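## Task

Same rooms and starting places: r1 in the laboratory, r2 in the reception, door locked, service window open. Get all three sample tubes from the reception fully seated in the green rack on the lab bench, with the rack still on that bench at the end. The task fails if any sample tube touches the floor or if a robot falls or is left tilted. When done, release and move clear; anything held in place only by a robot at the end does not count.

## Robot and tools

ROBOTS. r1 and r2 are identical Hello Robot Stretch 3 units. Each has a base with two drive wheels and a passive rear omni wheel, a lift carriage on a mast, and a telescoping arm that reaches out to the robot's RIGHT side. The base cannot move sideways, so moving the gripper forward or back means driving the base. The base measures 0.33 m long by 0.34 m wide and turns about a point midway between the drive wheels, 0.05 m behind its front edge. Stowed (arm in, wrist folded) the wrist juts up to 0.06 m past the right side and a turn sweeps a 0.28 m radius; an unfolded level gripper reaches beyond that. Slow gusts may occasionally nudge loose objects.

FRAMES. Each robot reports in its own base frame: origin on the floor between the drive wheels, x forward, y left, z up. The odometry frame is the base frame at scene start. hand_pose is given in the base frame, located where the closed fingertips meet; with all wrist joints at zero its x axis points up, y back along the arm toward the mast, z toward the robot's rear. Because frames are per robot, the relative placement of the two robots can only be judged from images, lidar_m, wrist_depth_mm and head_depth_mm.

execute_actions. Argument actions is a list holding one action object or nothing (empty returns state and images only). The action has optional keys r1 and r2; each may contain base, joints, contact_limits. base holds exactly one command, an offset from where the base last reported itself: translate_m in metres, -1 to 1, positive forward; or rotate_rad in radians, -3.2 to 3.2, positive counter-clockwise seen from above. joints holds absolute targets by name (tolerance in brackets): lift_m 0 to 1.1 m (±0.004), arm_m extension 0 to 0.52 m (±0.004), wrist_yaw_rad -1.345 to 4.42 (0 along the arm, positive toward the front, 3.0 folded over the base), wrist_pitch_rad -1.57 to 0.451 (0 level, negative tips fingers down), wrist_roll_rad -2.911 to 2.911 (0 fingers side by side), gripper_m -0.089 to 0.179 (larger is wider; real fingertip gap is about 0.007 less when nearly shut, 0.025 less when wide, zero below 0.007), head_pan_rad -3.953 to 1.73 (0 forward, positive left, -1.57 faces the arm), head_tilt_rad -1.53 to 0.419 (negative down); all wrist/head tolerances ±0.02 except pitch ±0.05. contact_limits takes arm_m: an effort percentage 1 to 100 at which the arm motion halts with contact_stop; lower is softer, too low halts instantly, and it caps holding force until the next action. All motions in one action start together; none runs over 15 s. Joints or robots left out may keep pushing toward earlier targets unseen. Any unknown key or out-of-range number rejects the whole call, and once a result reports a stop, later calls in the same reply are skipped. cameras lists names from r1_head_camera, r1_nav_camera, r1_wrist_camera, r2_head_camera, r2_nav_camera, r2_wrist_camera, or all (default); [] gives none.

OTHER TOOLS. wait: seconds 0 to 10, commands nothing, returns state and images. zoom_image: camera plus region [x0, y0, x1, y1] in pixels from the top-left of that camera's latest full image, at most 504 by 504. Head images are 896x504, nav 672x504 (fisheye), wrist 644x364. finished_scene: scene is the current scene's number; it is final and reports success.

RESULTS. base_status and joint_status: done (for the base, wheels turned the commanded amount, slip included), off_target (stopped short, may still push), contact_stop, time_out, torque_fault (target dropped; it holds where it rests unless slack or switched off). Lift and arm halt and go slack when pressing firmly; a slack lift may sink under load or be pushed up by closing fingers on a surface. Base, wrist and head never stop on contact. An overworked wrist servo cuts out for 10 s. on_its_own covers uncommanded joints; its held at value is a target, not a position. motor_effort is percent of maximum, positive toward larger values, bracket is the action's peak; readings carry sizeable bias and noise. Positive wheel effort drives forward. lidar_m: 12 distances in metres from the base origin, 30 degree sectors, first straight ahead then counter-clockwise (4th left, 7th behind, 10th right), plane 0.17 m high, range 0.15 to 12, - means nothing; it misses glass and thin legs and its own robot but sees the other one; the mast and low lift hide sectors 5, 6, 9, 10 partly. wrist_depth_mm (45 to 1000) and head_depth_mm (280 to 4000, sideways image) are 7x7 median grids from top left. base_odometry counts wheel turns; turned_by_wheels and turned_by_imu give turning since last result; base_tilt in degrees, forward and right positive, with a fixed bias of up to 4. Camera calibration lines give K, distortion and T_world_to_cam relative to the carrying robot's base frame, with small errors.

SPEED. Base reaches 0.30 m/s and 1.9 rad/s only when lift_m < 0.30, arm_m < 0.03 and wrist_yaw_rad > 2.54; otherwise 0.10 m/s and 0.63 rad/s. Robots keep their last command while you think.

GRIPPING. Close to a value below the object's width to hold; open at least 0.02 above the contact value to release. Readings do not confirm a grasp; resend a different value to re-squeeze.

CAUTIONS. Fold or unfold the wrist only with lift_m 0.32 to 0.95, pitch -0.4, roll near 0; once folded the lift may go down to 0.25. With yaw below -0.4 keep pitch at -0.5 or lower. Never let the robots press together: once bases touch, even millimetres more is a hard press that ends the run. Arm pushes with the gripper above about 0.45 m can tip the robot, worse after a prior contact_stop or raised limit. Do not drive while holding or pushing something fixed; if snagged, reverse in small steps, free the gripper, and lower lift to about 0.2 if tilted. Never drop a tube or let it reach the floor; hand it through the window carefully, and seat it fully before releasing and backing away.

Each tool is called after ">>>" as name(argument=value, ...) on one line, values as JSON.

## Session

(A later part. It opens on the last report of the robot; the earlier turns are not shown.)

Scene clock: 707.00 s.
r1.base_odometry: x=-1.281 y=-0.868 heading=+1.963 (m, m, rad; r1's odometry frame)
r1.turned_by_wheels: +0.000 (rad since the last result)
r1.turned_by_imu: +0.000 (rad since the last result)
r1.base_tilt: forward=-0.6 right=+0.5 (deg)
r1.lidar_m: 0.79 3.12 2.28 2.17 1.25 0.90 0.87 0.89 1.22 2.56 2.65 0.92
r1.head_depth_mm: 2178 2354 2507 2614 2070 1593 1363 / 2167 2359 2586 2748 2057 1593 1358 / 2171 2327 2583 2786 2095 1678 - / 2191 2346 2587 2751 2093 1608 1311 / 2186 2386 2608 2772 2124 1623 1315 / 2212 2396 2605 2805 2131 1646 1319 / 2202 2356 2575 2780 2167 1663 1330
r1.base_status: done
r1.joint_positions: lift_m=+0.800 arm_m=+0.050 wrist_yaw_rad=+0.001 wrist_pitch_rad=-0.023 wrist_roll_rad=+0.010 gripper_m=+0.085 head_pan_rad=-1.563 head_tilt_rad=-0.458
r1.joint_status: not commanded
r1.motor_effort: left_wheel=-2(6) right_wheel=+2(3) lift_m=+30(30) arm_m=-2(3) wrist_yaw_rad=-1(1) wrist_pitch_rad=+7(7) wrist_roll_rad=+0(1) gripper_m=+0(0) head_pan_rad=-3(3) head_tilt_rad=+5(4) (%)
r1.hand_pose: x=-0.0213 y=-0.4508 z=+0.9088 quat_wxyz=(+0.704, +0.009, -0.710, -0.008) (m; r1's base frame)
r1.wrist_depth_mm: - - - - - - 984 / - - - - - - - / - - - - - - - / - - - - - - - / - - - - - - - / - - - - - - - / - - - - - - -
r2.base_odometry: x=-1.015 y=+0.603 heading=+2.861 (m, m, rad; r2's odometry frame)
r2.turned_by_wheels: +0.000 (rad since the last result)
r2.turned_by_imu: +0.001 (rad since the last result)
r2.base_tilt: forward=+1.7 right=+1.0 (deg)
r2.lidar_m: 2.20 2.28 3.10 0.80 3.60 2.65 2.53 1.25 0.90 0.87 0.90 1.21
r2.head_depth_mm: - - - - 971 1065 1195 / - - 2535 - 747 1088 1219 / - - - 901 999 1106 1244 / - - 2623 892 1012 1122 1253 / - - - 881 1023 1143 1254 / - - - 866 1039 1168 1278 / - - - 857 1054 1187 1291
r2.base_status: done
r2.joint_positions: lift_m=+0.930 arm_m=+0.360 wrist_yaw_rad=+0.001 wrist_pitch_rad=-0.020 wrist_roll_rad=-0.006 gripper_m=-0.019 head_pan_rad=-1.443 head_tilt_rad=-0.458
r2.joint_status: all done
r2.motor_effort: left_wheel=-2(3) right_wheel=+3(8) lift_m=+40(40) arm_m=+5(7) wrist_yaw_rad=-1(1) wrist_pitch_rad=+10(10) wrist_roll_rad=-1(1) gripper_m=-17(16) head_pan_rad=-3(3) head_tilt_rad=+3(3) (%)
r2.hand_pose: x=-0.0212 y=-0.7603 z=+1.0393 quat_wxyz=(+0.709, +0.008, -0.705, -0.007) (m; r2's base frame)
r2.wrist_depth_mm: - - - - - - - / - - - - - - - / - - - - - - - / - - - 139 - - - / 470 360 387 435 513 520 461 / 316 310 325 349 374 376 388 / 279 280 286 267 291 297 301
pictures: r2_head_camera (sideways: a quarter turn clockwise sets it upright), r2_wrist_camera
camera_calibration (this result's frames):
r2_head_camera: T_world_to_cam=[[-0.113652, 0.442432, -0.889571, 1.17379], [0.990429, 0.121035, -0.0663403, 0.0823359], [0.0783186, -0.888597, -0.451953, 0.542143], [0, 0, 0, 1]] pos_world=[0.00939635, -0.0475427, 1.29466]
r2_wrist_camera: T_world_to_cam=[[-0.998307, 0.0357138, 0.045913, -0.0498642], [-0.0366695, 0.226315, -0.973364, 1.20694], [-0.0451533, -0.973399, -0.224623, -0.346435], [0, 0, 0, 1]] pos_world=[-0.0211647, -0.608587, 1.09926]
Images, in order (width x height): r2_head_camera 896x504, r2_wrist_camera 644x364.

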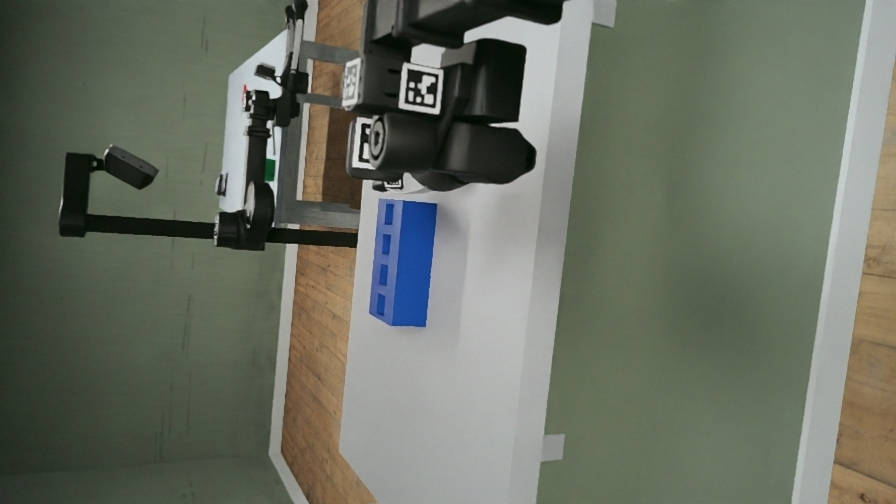

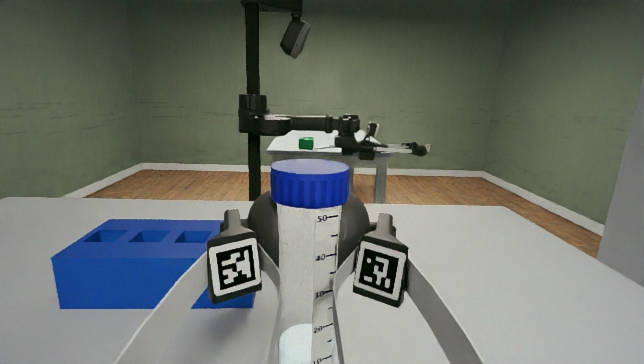

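>>> execute_actions(actions=[])

Scene clock: 720.80 s.
r1.base_odometry: x=-1.281 y=-0.868 heading=+1.963 (m, m, rad; r1's odometry frame)
r1.turned_by_wheels: +0.000 (rad since the last result)
r1.turned_by_imu: +0.000 (rad since the last result)
r1.base_tilt: forward=-0.6 right=+0.5 (deg)
r1.lidar_m: 0.79 3.13 2.26 2.18 1.25 0.90 0.87 0.90 1.22 2.57 2.65 0.92
r1.head_depth_mm: 2175 2350 2532 2623 2054 1591 1375 / 2204 2343 2611 2734 2082 1592 1362 / 2195 2343 2553 2788 2083 1662 - / 2184 2381 2556 2774 2101 1619 1318 / 2181 2367 2565 2755 2126 1623 1317 / 2208 2403 2610 2795 2172 1623 1327 / 2186 2392 2625 2753 2176 1638 1328
r1.base_status: done
r1.joint_positions: lift_m=+0.800 arm_m=+0.050 wrist_yaw_rad=+0.001 wrist_pitch_rad=-0.023 wrist_roll_rad=+0.010 gripper_m=+0.085 head_pan_rad=-1.563 head_tilt_rad=-0.458
r1.joint_status: not commanded
r1.motor_effort: left_wheel=-2(6) right_wheel=+3(3) lift_m=+30(30) arm_m=-3(3) wrist_yaw_rad=-1(1) wrist_pitch_rad=+6(7) wrist_roll_rad=-1(1) gripper_m=+0(0) head_pan_rad=-3(3) head_tilt_rad=+4(4) (%)
r1.hand_pose: x=-0.0213 y=-0.4508 z=+0.9088 quat_wxyz=(+0.704, +0.009, -0.710, -0.008) (m; r1's base frame)
r1.wrist_depth_mm: - - - - - - 998 / - - - - - - - / - - - - - - - / - - - - - - - / - - - - - - - / - - - - - - - / - - - - - - -
r2.base_odometry: x=-1.015 y=+0.603 heading=+2.861 (m, m, rad; r2's odometry frame)
r2.turned_by_wheels: +0.000 (rad since the last result)
r2.turned_by_imu: +0.001 (rad since the last result)
r2.base_tilt: forward=+1.7 right=+1.1 (deg)
r2.lidar_m: 2.21 2.28 3.11 0.80 3.59 2.65 2.54 1.24 0.90 0.87 0.90 1.21
r2.head_depth_mm: - - - - 970 1069 1199 / - - 2535 - 747 1082 1214 / - - - 903 994 1100 1236 / - - 2635 893 1011 1125 1255 / - - - 877 1018 1140 1261 / - - - 865 1037 1162 1273 / - - - 856 1058 1181 1290
r2.base_status: done
r2.joint_positions: lift_m=+0.930 arm_m=+0.360 wrist_yaw_rad=+0.001 wrist_pitch_rad=-0.020 wrist_roll_rad=-0.006 gripper_m=-0.019 head_pan_rad=-1.443 head_tilt_rad=-0.458
r2.joint_status: all done
r2.motor_effort: left_wheel=-2(3) right_wheel=+3(8) lift_m=+40(40) arm_m=+5(7) wrist_yaw_rad=-1(1) wrist_pitch_rad=+10(10) wrist_roll_rad=-1(1) gripper_m=-16(16) head_pan_rad=-3(3) head_tilt_rad=+3(3) (%)
r2.hand_pose: x=-0.0212 y=-0.7603 z=+1.0393 quat_wxyz=(+0.709, +0.008, -0.705, -0.007) (m; r2's base frame)
r2.wrist_depth_mm: - - - - - - - / - - - - - - - / - - - - - - - / - - - 138 - - - / 465 361 389 437 513 524 462 / 314 311 324 347 374 379 382 / 278 280 284 267 291 298 300
pictures: r1_head_camera (sideways: a quarter turn clockwise sets it upright), r1_nav_camera (sideways: a quarter turn counterclockwise sets it upright), r1_wrist_camera, r2_head_camera (sideways: a quarter turn clockwise sets it upright), r2_nav_camera (sideways: a quarter turn counterclockwise sets it upright), r2_wrist_camera
camera_calibration (this result's frames):
r1_head_camera: T_world_to_cam=[[0.00458356, 0.454951, -0.890505, 1.18026], [0.999105, 0.0353635, 0.0232095, -0.0335457], [0.0420506, -0.889814, -0.454382, 0.548337], [0, 0, 0, 1]] pos_world=[0.00504801, -0.0478586, 1.30096]
r1_nav_camera: T_world_to_cam=[[0.0276961, -0.438197, 0.898452, -1.12841], [-0.999316, -0.0341556, 0.0141468, 0.0457165], [0.0244881, -0.89823, -0.438844, 0.530924], [0, 0, 0, 1]] pos_world=[0.0639364, -0.0160121, 1.24617]
r1_wrist_camera: T_world_to_cam=[[-0.999868, 0.00531482, -0.0153344, -0.00561782], [0.0159995, 0.164334, -0.986275, 1.00782], [-0.00272192, -0.98639, -0.164397, -0.130306], [0, 0, 0, 1]] pos_world=[-0.0220963, -0.294121, 0.972475]
r2_head_camera: T_world_to_cam=[[-0.113652, 0.442432, -0.889571, 1.17379], [0.990429, 0.121036, -0.0663403, 0.0823359], [0.0783187, -0.888597, -0.451954, 0.542143], [0, 0, 0, 1]] pos_world=[0.00939635, -0.0475427, 1.29466]
r2_nav_camera: T_world_to_cam=[[0.0404997, -0.439795, 0.897185, -1.12663], [-0.995217, -0.0976464, -0.00294073, 0.0675325], [0.0889001, -0.892774, -0.441646, 0.526275], [0, 0, 0, 1]] pos_world=[0.0660517, -0.0190468, 1.24342]
r2_wrist_camera: T_world_to_cam=[[-0.998307, 0.0357138, 0.0459129, -0.0498641], [-0.0366694, 0.226315, -0.973364, 1.20694], [-0.0451533, -0.973399, -0.224623, -0.346435], [0, 0, 0, 1]] pos_world=[-0.0211647, -0.608587, 1.09926]
Images, in order (width x height): r1_head_camera 896x504, r1_nav_camera 672x504, r1_wrist_camera 644x364, r2_head_camera 896x504, r2_nav_camera 672x504, r2_wrist_camera 644x364.

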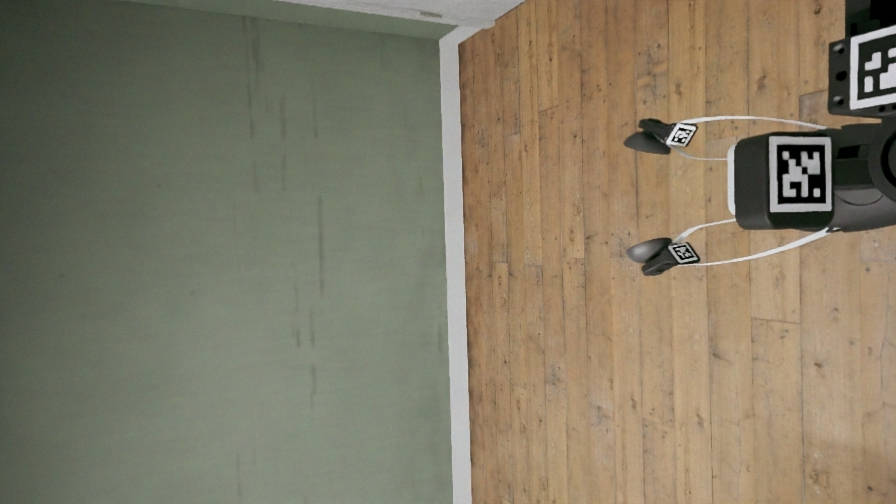

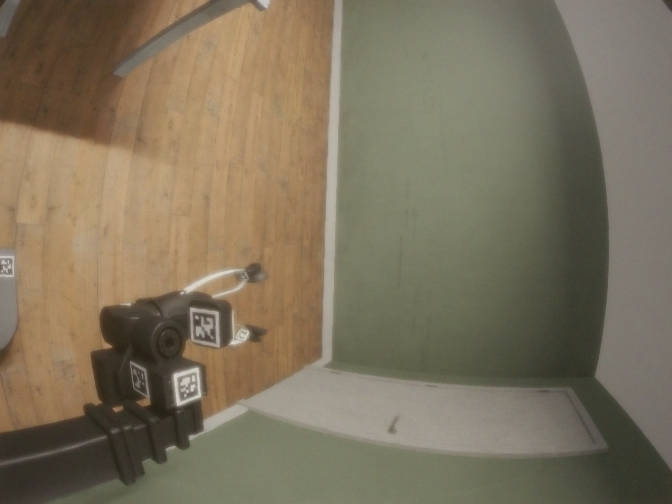

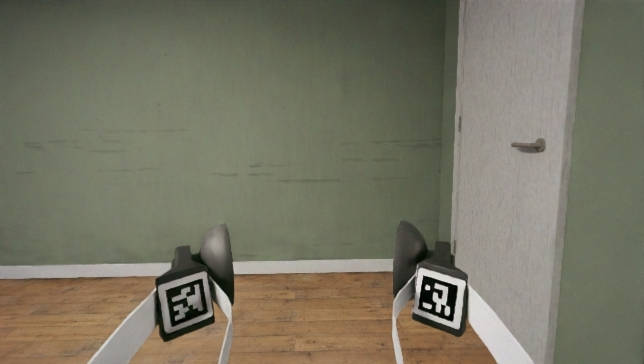

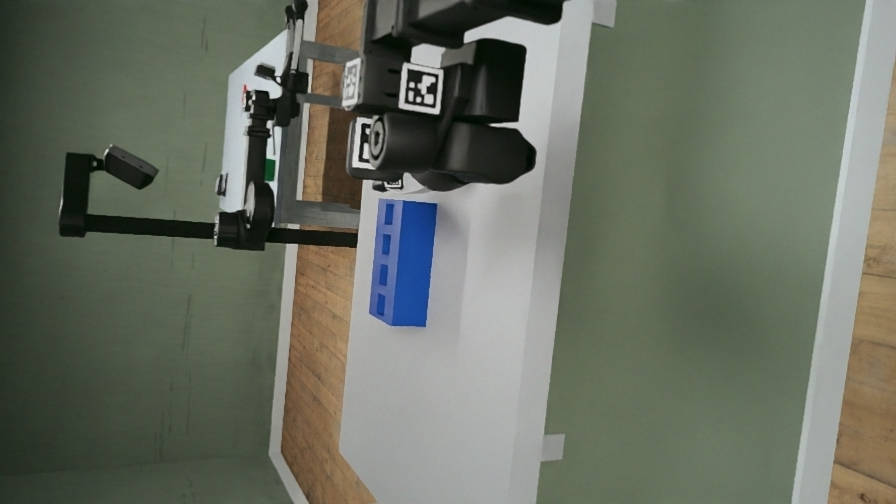

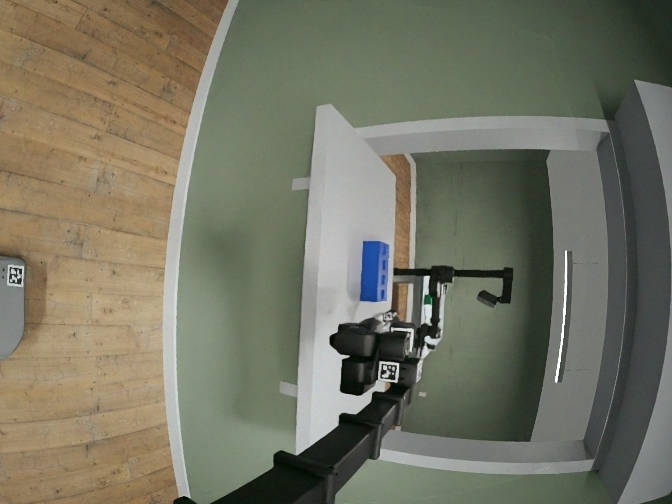

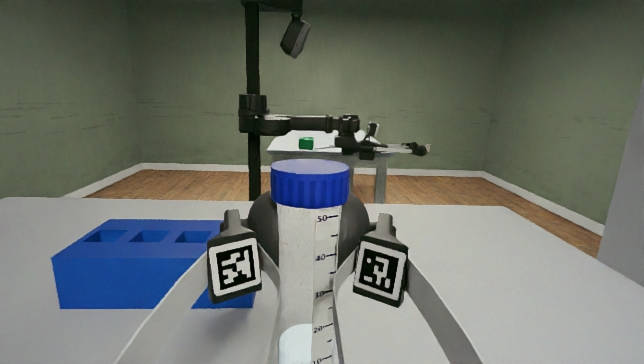

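>>> execute_actions(actions=[{"r1": {"base": {"rotate_rad": -1.536}, "joints": {"lift_m": 0.85, "arm_m": 0.33}}, "r2": {"base": {"rotate_rad": 0.073}, "joints": {"arm_m": 0.505, "lift_m": 0.915}}}])

Scene clock: 767.77 s.
r1.base_odometry: x=-1.281 y=-0.868 heading=+0.427 (m, m, rad; r1's odometry frame)
r1.turned_by_wheels: -1.536 (rad since the last result)
r1.turned_by_imu: -1.571 (rad since the last result)
r1.base_tilt: forward=-0.5 right=+0.6 (deg)
r1.lidar_m: 2.56 2.68 0.92 0.79 3.07 2.26 2.18 1.22 0.90 0.87 0.90 1.24
r1.head_depth_mm: - - - 898 - - 1242 / - - - 907 1067 1147 1257 / - - - 911 - 1150 1264 / - 3815 1234 987 1030 1149 1269 / - - 3317 939 1032 1160 1284 / - - - 943 1036 1168 1290 / - - - 954 1045 1170 1290
r1.base_status: done
r1.joint_positions: lift_m=+0.850 arm_m=+0.330 wrist_yaw_rad=+0.001 wrist_pitch_rad=-0.023 wrist_roll_rad=+0.010 gripper_m=+0.085 head_pan_rad=-1.563 head_tilt_rad=-0.458
r1.joint_status: all done
r1.motor_effort: left_wheel=+2(5) right_wheel=-3(7) lift_m=+36(41) arm_m=+4(4) wrist_yaw_rad=-1(0) wrist_pitch_rad=+6(6) wrist_roll_rad=+0(0) gripper_m=+0(1) head_pan_rad=-3(3) head_tilt_rad=+4(4) (%)
r1.hand_pose: x=-0.0213 y=-0.7304 z=+0.9587 quat_wxyz=(+0.704, +0.009, -0.710, -0.008) (m; r1's base frame)
r1.wrist_depth_mm: - - - - - - - / - - - - - - - / - - - 497 - - - / - - - - - - - / 435 430 471 301 301 334 397 / 279 280 274 270 269 267 263 / 207 200 203 202 199 199 198
r2.base_odometry: x=-1.015 y=+0.603 heading=+2.934 (m, m, rad; r2's odometry frame)
r2.turned_by_wheels: +0.073 (rad since the last result)
r2.turned_by_imu: +0.073 (rad since the last result)
r2.base_tilt: forward=+1.7 right=+1.0 (deg)
r2.lidar_m: 2.19 2.34 0.81 0.80 3.45 2.59 2.54 1.16 0.88 0.87 0.92 1.31
r2.head_depth_mm: - - 2685 877 754 1046 1164 / - 3685 2482 824 750 1068 1195 / - - - 855 993 1102 1237 / - - - 892 1016 1129 1263 / - - - 881 1043 1162 1275 / - - - 870 1073 1208 1304 / - 960 1000 858 1100 1231 1314
r2.base_status: done
r2.joint_positions: lift_m=+0.915 arm_m=+0.505 wrist_yaw_rad=+0.001 wrist_pitch_rad=-0.020 wrist_roll_rad=-0.006 gripper_m=-0.019 head_pan_rad=-1.443 head_tilt_rad=-0.458
r2.joint_status: all done
r2.motor_effort: left_wheel=-1(6) right_wheel=+3(9) lift_m=+31(33) arm_m=+5(7) wrist_yaw_rad=-1(1) wrist_pitch_rad=+10(10) wrist_roll_rad=-1(1) gripper_m=-16(16) head_pan_rad=-3(3) head_tilt_rad=+3(3) (%)
r2.hand_pose: x=-0.0213 y=-0.9053 z=+1.0246 quat_wxyz=(+0.709, +0.008, -0.705, -0.007) (m; r2's base frame)
r2.wrist_depth_mm: - - - - - - - / - - - - - - - / - - - 620 - - - / - - - 138 - - - / 436 443 487 400 478 482 - / 315 240 235 248 346 351 357 / 185 187 190 199 269 275 278
pictures: r1_head_camera (sideways: a quarter turn clockwise sets it upright), r1_nav_camera (sideways: a quarter turn counterclockwise sets it upright), r1_wrist_camera, r2_head_camera (sideways: a quarter turn clockwise sets it upright), r2_nav_camera (sideways: a quarter turn counterclockwise sets it upright), r2_wrist_camera
camera_calibration (this result's frames):
r1_head_camera: T_world_to_cam=[[0.00462548, 0.454923, -0.890519, 1.18028], [0.999108, 0.0352727, 0.0232086, -0.0335446], [0.0419691, -0.889832, -0.454354, 0.548301], [0, 0, 0, 1]] pos_world=[0.00504362, -0.0478585, 1.30097]
r1_nav_camera: T_world_to_cam=[[0.0276557, -0.438171, 0.898466, -1.12843], [-0.99932, -0.0340636, 0.0141476, 0.0457154], [0.0244059, -0.898246, -0.438815, 0.530887], [0, 0, 0, 1]] pos_world=[0.0639349, -0.0160192, 1.24617]
r1_wrist_camera: T_world_to_cam=[[-0.999868, 0.00531457, -0.0153362, -0.00336691], [0.0160004, 0.164064, -0.98632, 1.10279], [-0.00272575, -0.986435, -0.164127, -0.398119], [0, 0, 0, 1]] pos_world=[-0.0220967, -0.573628, 1.02231]
r2_head_camera: T_world_to_cam=[[-0.113632, 0.442333, -0.889623, 1.17386], [0.990432, 0.121011, -0.0663396, 0.082335], [0.0783103, -0.888649, -0.451852, 0.542011], [0, 0, 0, 1]] pos_world=[0.00939565, -0.0475436, 1.29466]
r2_nav_camera: T_world_to_cam=[[0.0404792, -0.439694, 0.897235, -1.1267], [-0.995218, -0.0976298, -0.00294415, 0.067537], [0.0888914, -0.892826, -0.441543, 0.526142], [0, 0, 0, 1]] pos_world=[0.0660523, -0.0190544, 1.24342]
r2_wrist_camera: T_world_to_cam=[[-0.998295, 0.0360356, 0.0459162, -0.0438067], [-0.0365997, 0.226327, -0.973363, 1.22545], [-0.0454679, -0.973385, -0.224622, -0.490835], [0, 0, 0, 1]] pos_world=[-0.0211981, -0.753546, 1.08457]
Images, in order (width x height): r1_head_camera 896x504, r1_nav_camera 672x504, r1_wrist_camera 644x364, r2_head_camera 896x504, r2_nav_camera 672x504, r2_wrist_camera 644x364.

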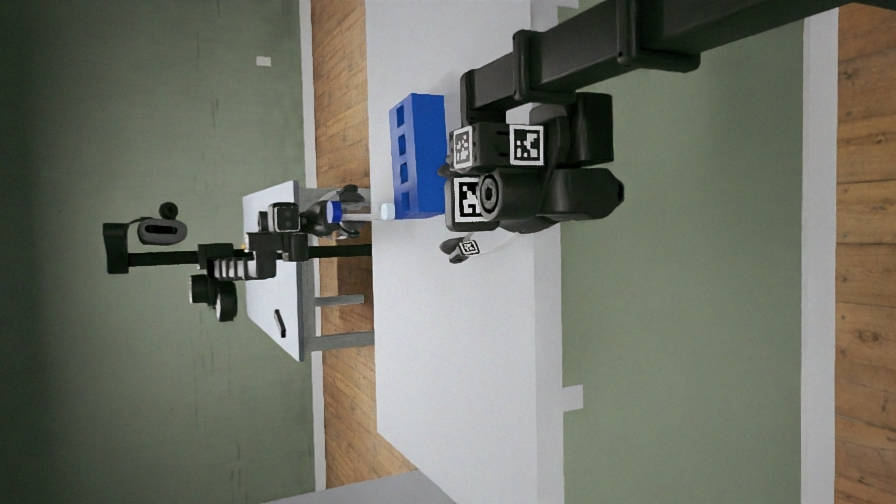

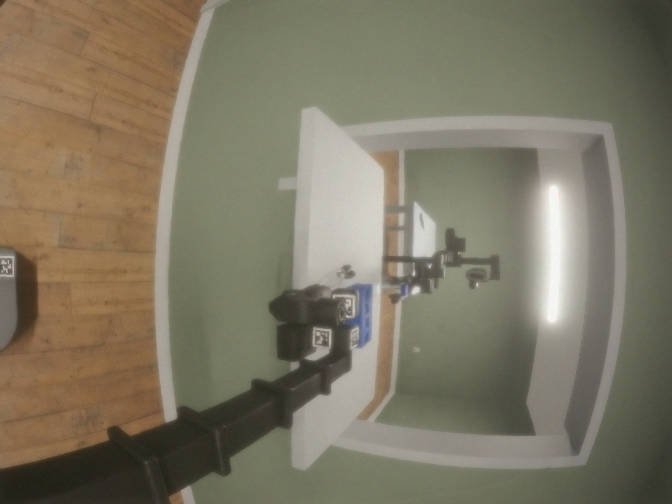

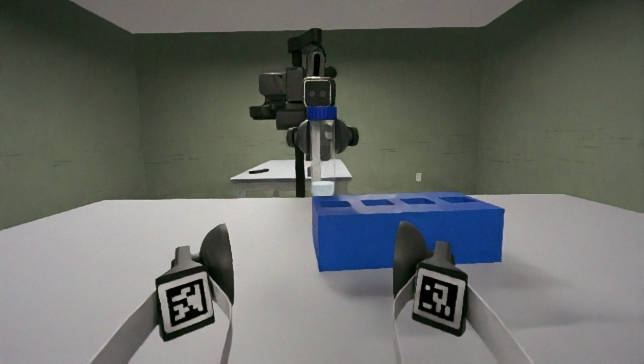

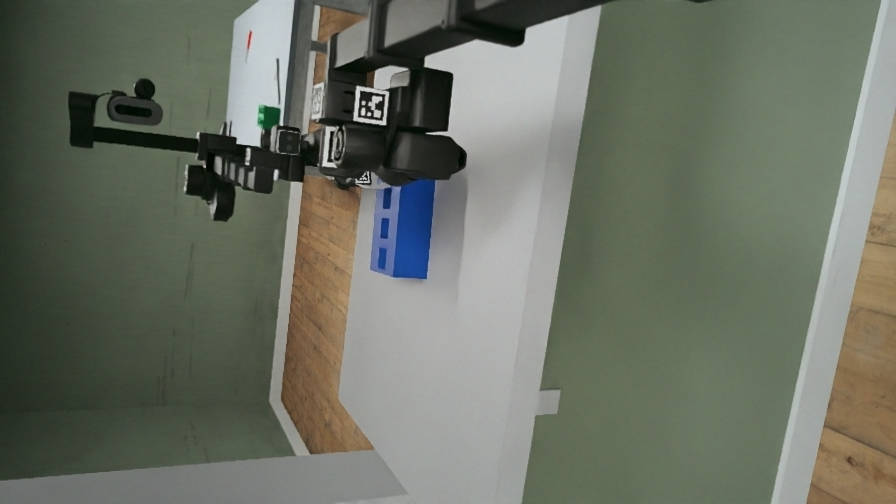

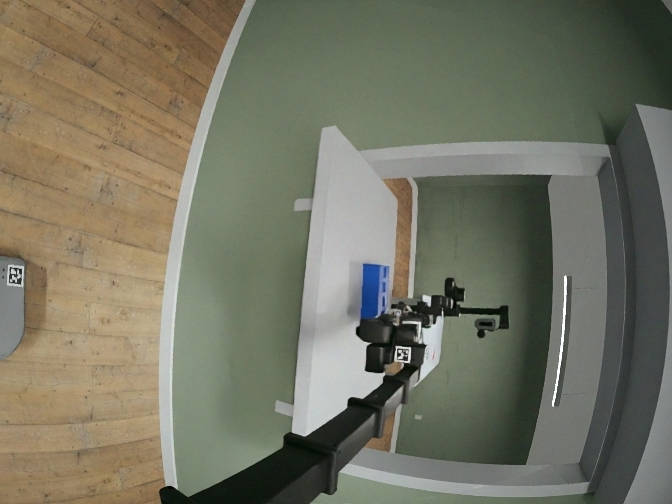

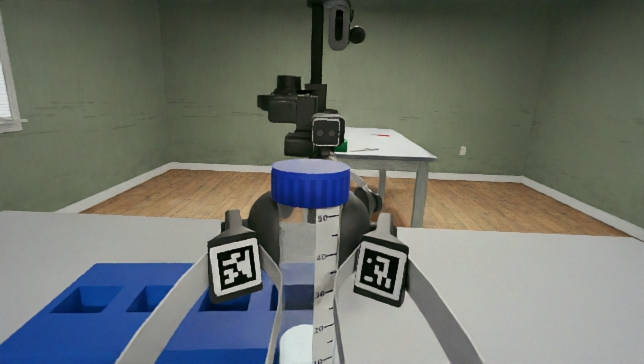

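>>> zoom_image(camera="r1_wrist_camera", region=[240, 80, 520, 280])

>>> zoom_image(camera="r1_head_camera", region=[300, 80, 500, 280])

>>> zoom_image(camera="r2_wrist_camera", region=[0, 200, 420, 364])

Region (240, 80, 520, 280) of r1_wrist_camera's 644x364 image, scaled by 1.800; it fills the top 360 rows of this view, and the rest is white.

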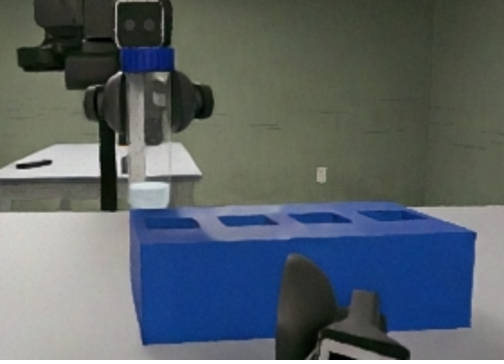

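Region (300, 80, 500, 280) of r1_head_camera's 896x504 image, scaled by 2.520, with more detail than that image has.

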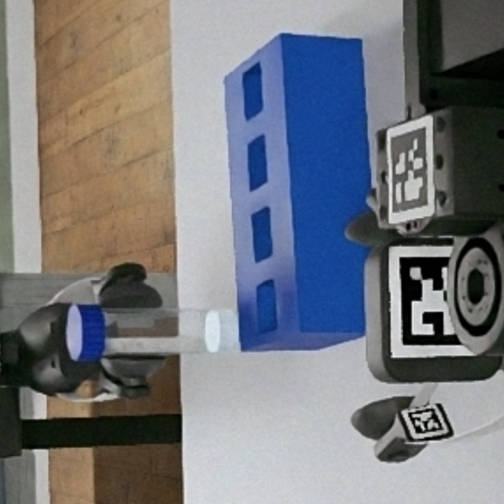

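Region (0, 200, 420, 364) of r2_wrist_camera's 644x364 image, scaled by 1.200; it fills the top 197 rows of this view, and the rest is white.

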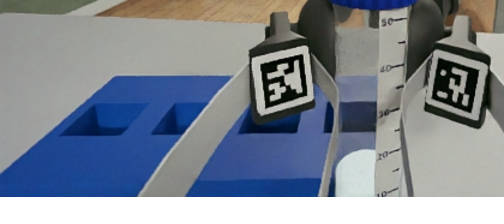

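>>> execute_actions(actions=[{"r1": {"joints": {"arm_m": 0.51, "wrist_pitch_rad": -0.12}}, "r2": {"joints": {"arm_m": 0.47, "lift_m": 0.957}}}], cameras=["r1_head_camera", "r1_wrist_camera", "r2_head_camera", "r2_wrist_camera"])

Scene clock: 879.20 s.
r1.base_odometry: x=-1.281 y=-0.868 heading=+0.427 (m, m, rad; r1's odometry frame)
r1.turned_by_wheels: +0.000 (rad since the last result)
r1.turned_by_imu: +0.000 (rad since the last result)
r1.base_tilt: forward=-0.6 right=+0.5 (deg)
r1.lidar_m: 2.57 2.67 0.92 0.79 3.07 2.26 2.18 1.22 0.90 0.87 0.90 1.24
r1.head_depth_mm: - - - 896 - - 1253 / - - - - 1035 1138 1261 / - - - - 1019 1153 1258 / - 1781 2580 877 1018 1155 1275 / - - 3375 935 1026 1167 1279 / - - - 945 1031 1166 1286 / - - - 955 1036 1175 1300
r1.base_status: not commanded
r1.joint_positions: lift_m=+0.850 arm_m=+0.510 wrist_yaw_rad=+0.001 wrist_pitch_rad=-0.139 wrist_roll_rad=+0.010 gripper_m=+0.085 head_pan_rad=-1.563 head_tilt_rad=-0.458
r1.joint_status: all done
r1.motor_effort: left_wheel=+2(2) right_wheel=-3(3) lift_m=+35(36) arm_m=+5(6) wrist_yaw_rad=-1(1) wrist_pitch_rad=+5(3) wrist_roll_rad=-1(0) gripper_m=+1(1) head_pan_rad=-3(2) head_tilt_rad=+5(5) (%)
r1.hand_pose: x=-0.0213 y=-0.9051 z=+0.9292 quat_wxyz=(+0.702, +0.049, -0.709, -0.050) (m; r1's base frame)
r1.wrist_depth_mm: - - - 235 - - - / - - - - - - - / - - - - - - - / 456 449 440 389 233 226 371 / 280 278 296 190 179 173 165 / 201 201 199 192 188 178 172 / 158 154 156 155 154 154 152
r2.base_odometry: x=-1.015 y=+0.603 heading=+2.934 (m, m, rad; r2's odometry frame)
r2.turned_by_wheels: +0.000 (rad since the last result)
r2.turned_by_imu: +0.001 (rad since the last result)
r2.base_tilt: forward=+1.7 right=+1.0 (deg)
r2.lidar_m: 2.20 2.33 0.81 0.80 3.41 2.61 2.54 1.16 0.88 0.87 0.91 1.31
r2.head_depth_mm: - - 2863 876 726 1044 1163 / - 3702 - 868 750 1067 1203 / - - 1841 856 991 1097 1235 / - - - 886 1019 1135 1252 / - - - 879 1044 1162 1273 / - - - 868 1069 1192 1293 / - 960 1003 856 1100 1234 1324
r2.base_status: not commanded
r2.joint_positions: lift_m=+0.957 arm_m=+0.470 wrist_yaw_rad=+0.001 wrist_pitch_rad=-0.020 wrist_roll_rad=-0.006 gripper_m=-0.019 head_pan_rad=-1.443 head_tilt_rad=-0.458
r2.joint_status: all done
r2.motor_effort: left_wheel=-1(2) right_wheel=+3(3) lift_m=+40(42) arm_m=-6(7) wrist_yaw_rad=+0(0) wrist_pitch_rad=+10(10) wrist_roll_rad=-1(1) gripper_m=-16(17) head_pan_rad=-2(2) head_tilt_rad=+3(3) (%)
r2.hand_pose: x=-0.0213 y=-0.8710 z=+1.0663 quat_wxyz=(+0.709, +0.008, -0.705, -0.007) (m; r2's base frame)
r2.wrist_depth_mm: - - - - - - - / - - - - - - - / - - - - - - - / - - - 138 - - - / 533 539 - 399 - - - / 395 402 366 394 421 427 435 / 307 247 250 293 304 335 341
pictures: r1_head_camera (sideways: a quarter turn clockwise sets it upright), r1_wrist_camera, r2_head_camera (sideways: a quarter turn clockwise sets it upright), r2_wrist_camera
camera_calibration (this result's frames):
r1_head_camera: T_world_to_cam=[[0.00462727, 0.454823, -0.89057, 1.18035], [0.999108, 0.035273, 0.0232055, -0.0335406], [0.0419675, -0.889883, -0.454254, 0.548172], [0, 0, 0, 1]] pos_world=[0.00504351, -0.0478586, 1.30097]
r1_wrist_camera: T_world_to_cam=[[-0.999868, 0.00725891, -0.0145331, -0.00193146], [0.0159767, 0.277454, -0.960606, 1.18112], [-0.00294068, -0.960711, -0.277534, -0.446692], [0, 0, 0, 1]] pos_world=[-0.0221152, -0.756836, 1.01059]
r2_head_camera: T_world_to_cam=[[-0.113632, 0.442333, -0.889623, 1.17386], [0.990432, 0.121011, -0.0663396, 0.082335], [0.0783103, -0.888649, -0.451852, 0.542011], [0, 0, 0, 1]] pos_world=[0.00939565, -0.0475436, 1.29466]
r2_wrist_camera: T_world_to_cam=[[-0.998295, 0.0360303, 0.0459128, -0.0469548], [-0.0365976, 0.226327, -0.973364, 1.25828], [-0.0454619, -0.973385, -0.224623, -0.448137], [0, 0, 0, 1]] pos_world=[-0.0211977, -0.719301, 1.12626]
Images, in order (width x height): r1_head_camera 896x504, r1_wrist_camera 644x364, r2_head_camera 896x504, r2_wrist_camera 644x364.

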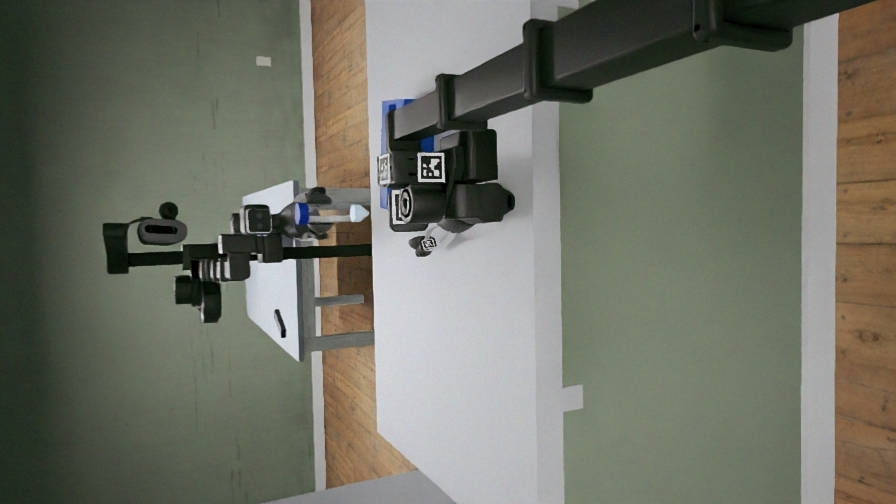

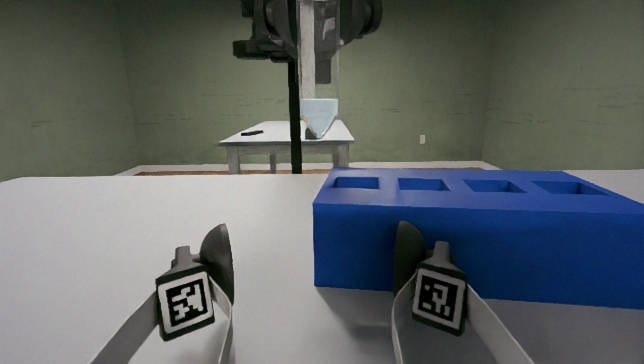

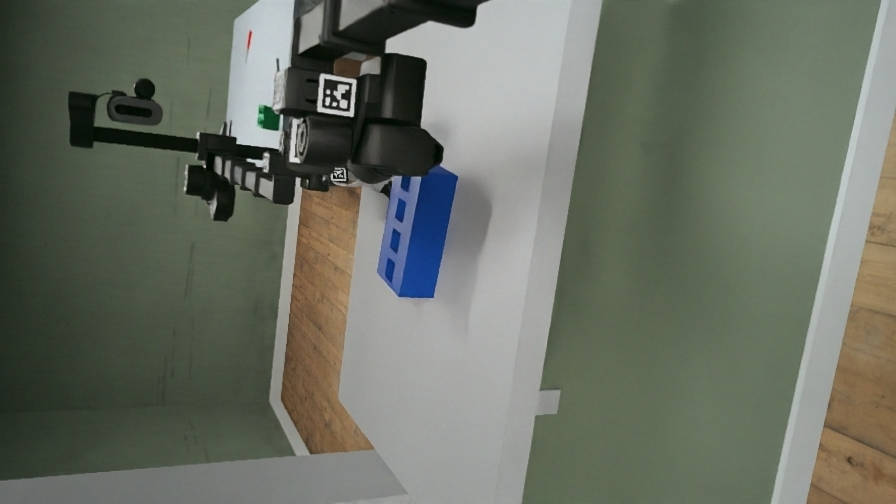

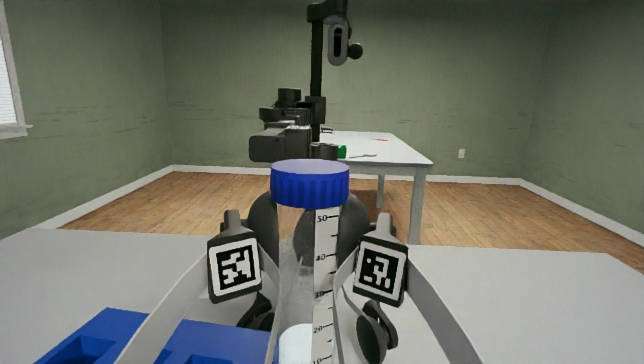

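>>> zoom_image(camera="r1_wrist_camera", region=[240, 0, 480, 240])

>>> zoom_image(camera="r2_head_camera", region=[280, 100, 520, 340])

Region (240, 0, 480, 240) of r1_wrist_camera's 644x364 image, scaled by 2.100.

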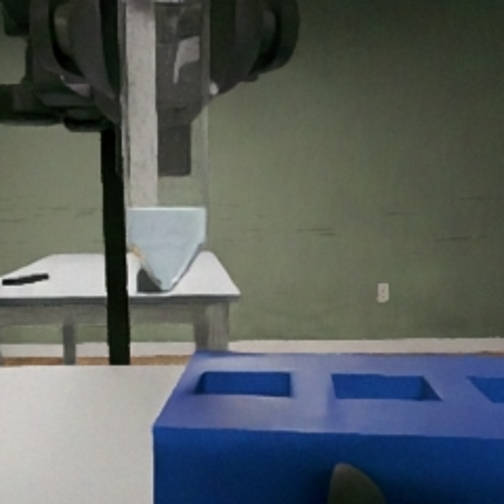

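Region (280, 100, 520, 340) of r2_head_camera's 896x504 image, scaled by 2.100, with more detail than that image has.

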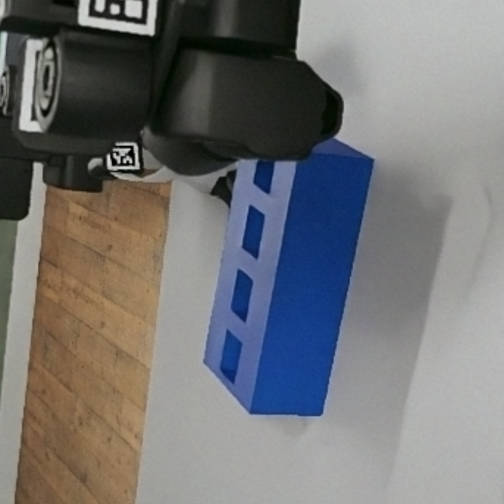

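>>> execute_actions(actions=[{"r1": {"joints": {"arm_m": 0.43, "wrist_pitch_rad": -0.05}}, "r2": {"joints": {"arm_m": 0.502, "wrist_yaw_rad": 0.09, "lift_m": 0.94}}}], cameras=["r1_head_camera", "r1_wrist_camera", "r2_wrist_camera"])

Scene clock: 904.97 s.
r1.base_odometry: x=-1.281 y=-0.868 heading=+0.427 (m, m, rad; r1's odometry frame)
r1.turned_by_wheels: +0.000 (rad since the last result)
r1.turned_by_imu: +0.000 (rad since the last result)
r1.base_tilt: forward=-0.6 right=+0.5 (deg)
r1.lidar_m: 2.56 2.67 0.92 0.79 3.05 2.26 2.18 1.22 0.90 0.87 0.90 1.24
r1.head_depth_mm: - - - 898 - 1169 1234 / - - - 972 1034 1144 1253 / - - 3212 - 1036 1147 1269 / - 1792 2013 925 1025 1154 1273 / - - 3405 934 1031 1169 1277 / - - - 943 1035 1172 1275 / - - - 956 1043 1173 1304
r1.base_status: not commanded
r1.joint_positions: lift_m=+0.850 arm_m=+0.430 wrist_yaw_rad=+0.001 wrist_pitch_rad=-0.075 wrist_roll_rad=+0.010 gripper_m=+0.085 head_pan_rad=-1.563 head_tilt_rad=-0.458
r1.joint_status: all done
r1.motor_effort: left_wheel=+2(2) right_wheel=-3(3) lift_m=+36(36) arm_m=-3(4) wrist_yaw_rad=+0(0) wrist_pitch_rad=+7(10) wrist_roll_rad=+0(1) gripper_m=+0(0) head_pan_rad=-3(3) head_tilt_rad=+4(4) (%)
r1.hand_pose: x=-0.0213 y=-0.8289 z=+0.9455 quat_wxyz=(+0.703, +0.027, -0.710, -0.027) (m; r1's base frame)
r1.wrist_depth_mm: - - - 489 - - - / - - - 325 - - - / - - - - - - - / - - - 525 332 509 - / 353 350 376 270 256 247 325 / 241 240 236 235 234 231 228 / 183 178 180 180 178 177 176
r2.base_odometry: x=-1.015 y=+0.603 heading=+2.934 (m, m, rad; r2's odometry frame)
r2.turned_by_wheels: +0.000 (rad since the last result)
r2.turned_by_imu: +0.001 (rad since the last result)
r2.base_tilt: forward=+1.7 right=+1.0 (deg)
r2.lidar_m: 2.20 2.33 0.81 0.80 3.45 2.61 2.54 1.16 0.88 0.87 0.92 1.31
r2.head_depth_mm: - - 2807 877 727 1037 1162 / - 3740 2502 864 746 1078 1199 / - - 1198 855 993 1099 1236 / - - - 885 1014 1130 1260 / - - - 881 1042 1159 1274 / - - - 868 1072 1195 1298 / - 962 1001 856 1098 1230 1310
r2.base_status: not commanded
r2.joint_positions: lift_m=+0.940 arm_m=+0.502 wrist_yaw_rad=+0.088 wrist_pitch_rad=-0.020 wrist_roll_rad=-0.006 gripper_m=-0.019 head_pan_rad=-1.443 head_tilt_rad=-0.458
r2.joint_status: all done
r2.motor_effort: left_wheel=-2(2) right_wheel=+3(3) lift_m=+31(34) arm_m=+5(6) wrist_yaw_rad=+2(2) wrist_pitch_rad=+10(10) wrist_roll_rad=-1(1) gripper_m=-16(16) head_pan_rad=-3(3) head_tilt_rad=+3(3) (%)
r2.hand_pose: x=+0.0009 y=-0.9013 z=+1.0496 quat_wxyz=(+0.709, +0.038, -0.704, +0.024) (m; r2's base frame)
r2.wrist_depth_mm: - - - - - - - / - - - - - - - / - - - 589 - - - / - - - 138 - - - / 494 500 - 348 - - - / 365 372 350 344 382 396 404 / 292 228 226 211 304 313 314
pictures: r1_head_camera (sideways: a quarter turn clockwise sets it upright), r1_wrist_camera, r2_wrist_camera
camera_calibration (this result's frames):
r1_head_camera: T_world_to_cam=[[0.00462727, 0.454823, -0.89057, 1.18035], [0.999108, 0.035273, 0.0232055, -0.0335406], [0.0419675, -0.889883, -0.454254, 0.548172], [0, 0, 0, 1]] pos_world=[0.00504351, -0.0478586, 1.30097]
r1_wrist_camera: T_world_to_cam=[[-0.999868, 0.006254, -0.0150061, -0.00261879], [0.0159995, 0.214828, -0.976521, 1.13878], [-0.00288342, -0.976632, -0.2149, -0.441411], [0, 0, 0, 1]] pos_world=[-0.0221111, -0.675722, 1.01715]
r2_wrist_camera: T_world_to_cam=[[-0.99766, -0.0506549, 0.0459128, -0.101097], [-0.0560817, 0.222302, -0.973364, 1.24609], [0.0390991, -0.973661, -0.224623, -0.480706], [0, 0, 0, 1]] pos_world=[-0.0121826, -0.750175, 1.10957]
Images, in order (width x height): r1_head_camera 896x504, r1_wrist_camera 644x364, r2_wrist_camera 644x364.

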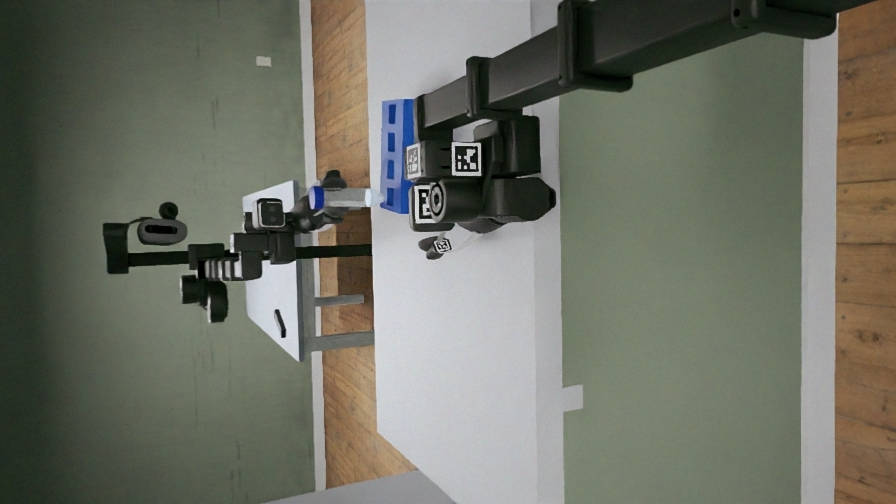

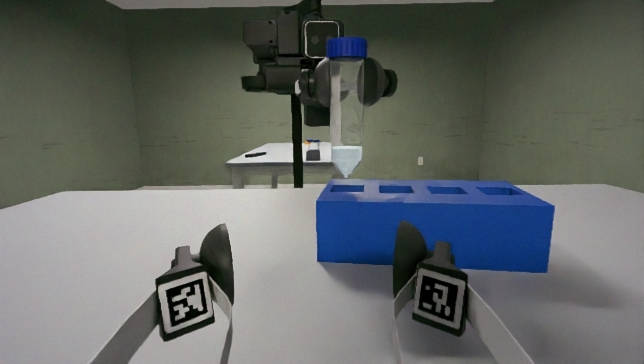

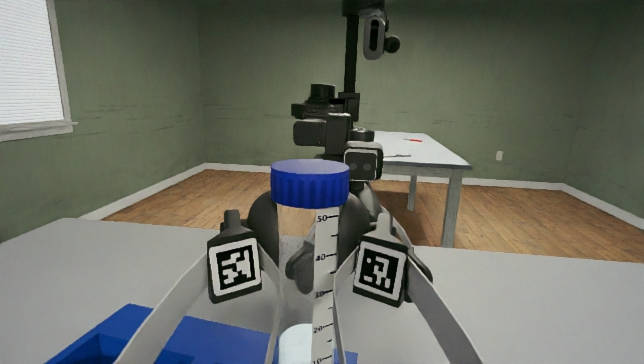

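>>> zoom_image(camera="r1_wrist_camera", region=[280, 30, 480, 230])

>>> zoom_image(camera="r1_head_camera", region=[300, 100, 440, 240])

Region (280, 30, 480, 230) of r1_wrist_camera's 644x364 image, scaled by 2.520.

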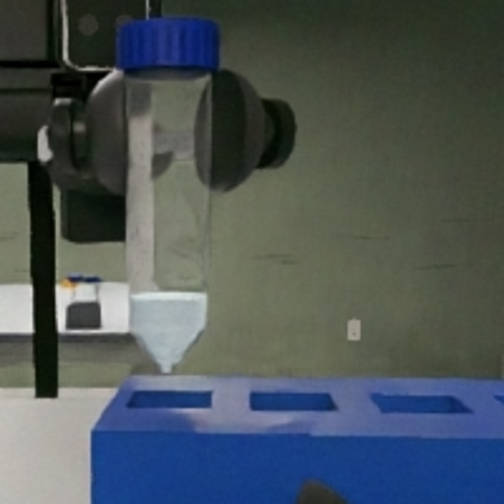

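Region (300, 100, 440, 240) of r1_head_camera's 896x504 image, scaled by 3.600, with more detail than that image has.

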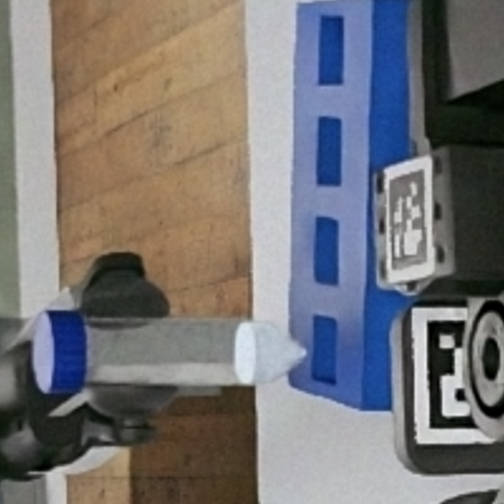

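>>> execute_actions(actions=[{"r1": {"joints": {"gripper_m": 0.135, "wrist_pitch_rad": 0.0}}, "r2": {"joints": {"lift_m": 0.885}}}], cameras=["r1_wrist_camera", "r2_wrist_camera"])

Scene clock: 920.30 s.
r1.base_odometry: x=-1.281 y=-0.868 heading=+0.427 (m, m, rad; r1's odometry frame)
r1.turned_by_wheels: +0.000 (rad since the last result)
r1.turned_by_imu: +0.000 (rad since the last result)
r1.base_tilt: forward=-0.7 right=+0.6 (deg)
r1.lidar_m: 2.56 2.67 0.92 0.79 3.05 2.25 2.18 1.23 0.90 0.87 0.90 1.24
r1.head_depth_mm: - - - 897 - 1173 1235 / - - - 969 1032 1152 1258 / - - - - 1037 1154 1253 / - 4000 1235 928 1025 1160 1266 / - - 3317 935 1035 1164 1277 / - - - 944 1037 1169 1292 / - - - 958 1037 1168 1290
r1.base_status: not commanded
r1.joint_positions: lift_m=+0.850 arm_m=+0.430 wrist_yaw_rad=+0.001 wrist_pitch_rad=-0.025 wrist_roll_rad=+0.010 gripper_m=+0.135 head_pan_rad=-1.563 head_tilt_rad=-0.458
r1.joint_status: all done
r1.motor_effort: left_wheel=+2(2) right_wheel=-3(3) lift_m=+36(36) arm_m=-3(4) wrist_yaw_rad=-1(0) wrist_pitch_rad=+7(7) wrist_roll_rad=+0(1) gripper_m=-1(82) head_pan_rad=-2(3) head_tilt_rad=+4(5) (%)
r1.hand_pose: x=-0.0213 y=-0.8308 z=+0.9581 quat_wxyz=(+0.704, +0.009, -0.710, -0.009) (m; r1's base frame)
r1.wrist_depth_mm: - - - - - - - / - - - - - - - / - - - 506 - - - / - - - - - - - / 429 426 416 319 257 248 393 / 278 - 272 265 256 246 262 / 215 193 202 200 200 188 196
r2.base_odometry: x=-1.015 y=+0.603 heading=+2.934 (m, m, rad; r2's odometry frame)
r2.turned_by_wheels: +0.000 (rad since the last result)
r2.turned_by_imu: +0.001 (rad since the last result)
r2.base_tilt: forward=+1.7 right=+1.0 (deg)
r2.lidar_m: 2.20 2.33 0.81 0.80 3.44 2.61 2.54 1.16 0.88 0.86 0.92 1.31
r2.head_depth_mm: - - 2900 - 965 1045 1166 / - 3757 2506 822 747 1068 1198 / - - 1197 833 989 1098 1233 / - - - 884 1013 1128 1259 / - - - 878 1047 1170 1278 / - - - 871 1075 1200 1302 / - 959 1003 859 1105 1242 1318
r2.base_status: not commanded
r2.joint_positions: lift_m=+0.885 arm_m=+0.502 wrist_yaw_rad=+0.089 wrist_pitch_rad=-0.018 wrist_roll_rad=-0.006 gripper_m=-0.019 head_pan_rad=-1.443 head_tilt_rad=-0.458
r2.joint_status: all done
r2.motor_effort: left_wheel=-1(2) right_wheel=+2(3) lift_m=+30(31) arm_m=+5(5) wrist_yaw_rad=+0(1) wrist_pitch_rad=+9(10) wrist_roll_rad=-1(1) gripper_m=-16(16) head_pan_rad=-3(3) head_tilt_rad=+3(3) (%)
r2.hand_pose: x=+0.0012 y=-0.9014 z=+0.9950 quat_wxyz=(+0.709, +0.038, -0.704, +0.025) (m; r2's base frame)
r2.wrist_depth_mm: - - - - - - - / - - - - - - - / - - - 522 - - - / - - - 138 - - - / 366 372 408 319 373 407 419 / 196 197 187 183 292 293 301 / 145 145 148 156 226 231 232
pictures: r1_wrist_camera, r2_wrist_camera
camera_calibration (this result's frames):
r1_wrist_camera: T_world_to_cam=[[-0.999868, 0.00546496, -0.0153225, -0.00275985], [0.0160182, 0.166321, -0.985942, 1.1202], [-0.00283968, -0.986057, -0.166386, -0.494793], [0, 0, 0, 1]] pos_world=[-0.022108, -0.674191, 1.02208]
r2_wrist_camera: T_world_to_cam=[[-0.997605, -0.0517869, 0.0458485, -0.0992378], [-0.0562014, 0.220549, -0.973755, 1.19183], [0.040316, -0.974, -0.222931, -0.494991], [0, 0, 0, 1]] pos_world=[-0.0120616, -0.750117, 1.05475]
Images, in order (width x height): r1_wrist_camera 644x364, r2_wrist_camera 644x364.

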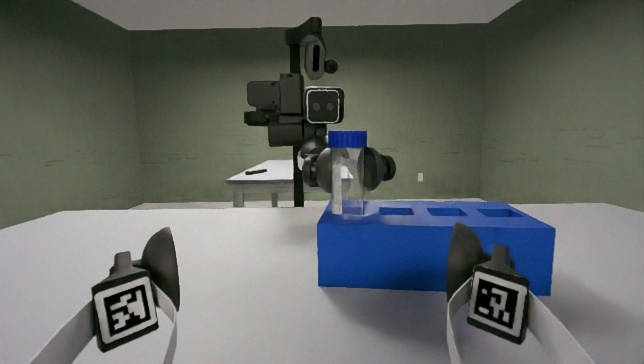

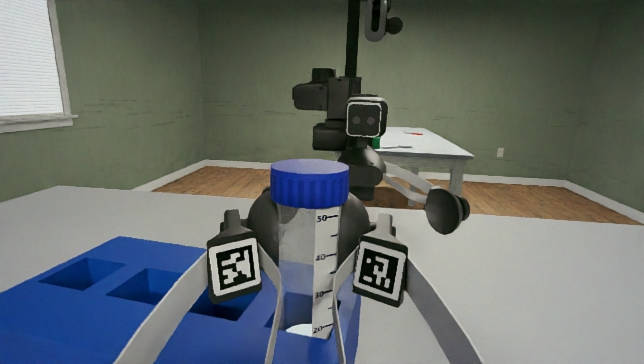

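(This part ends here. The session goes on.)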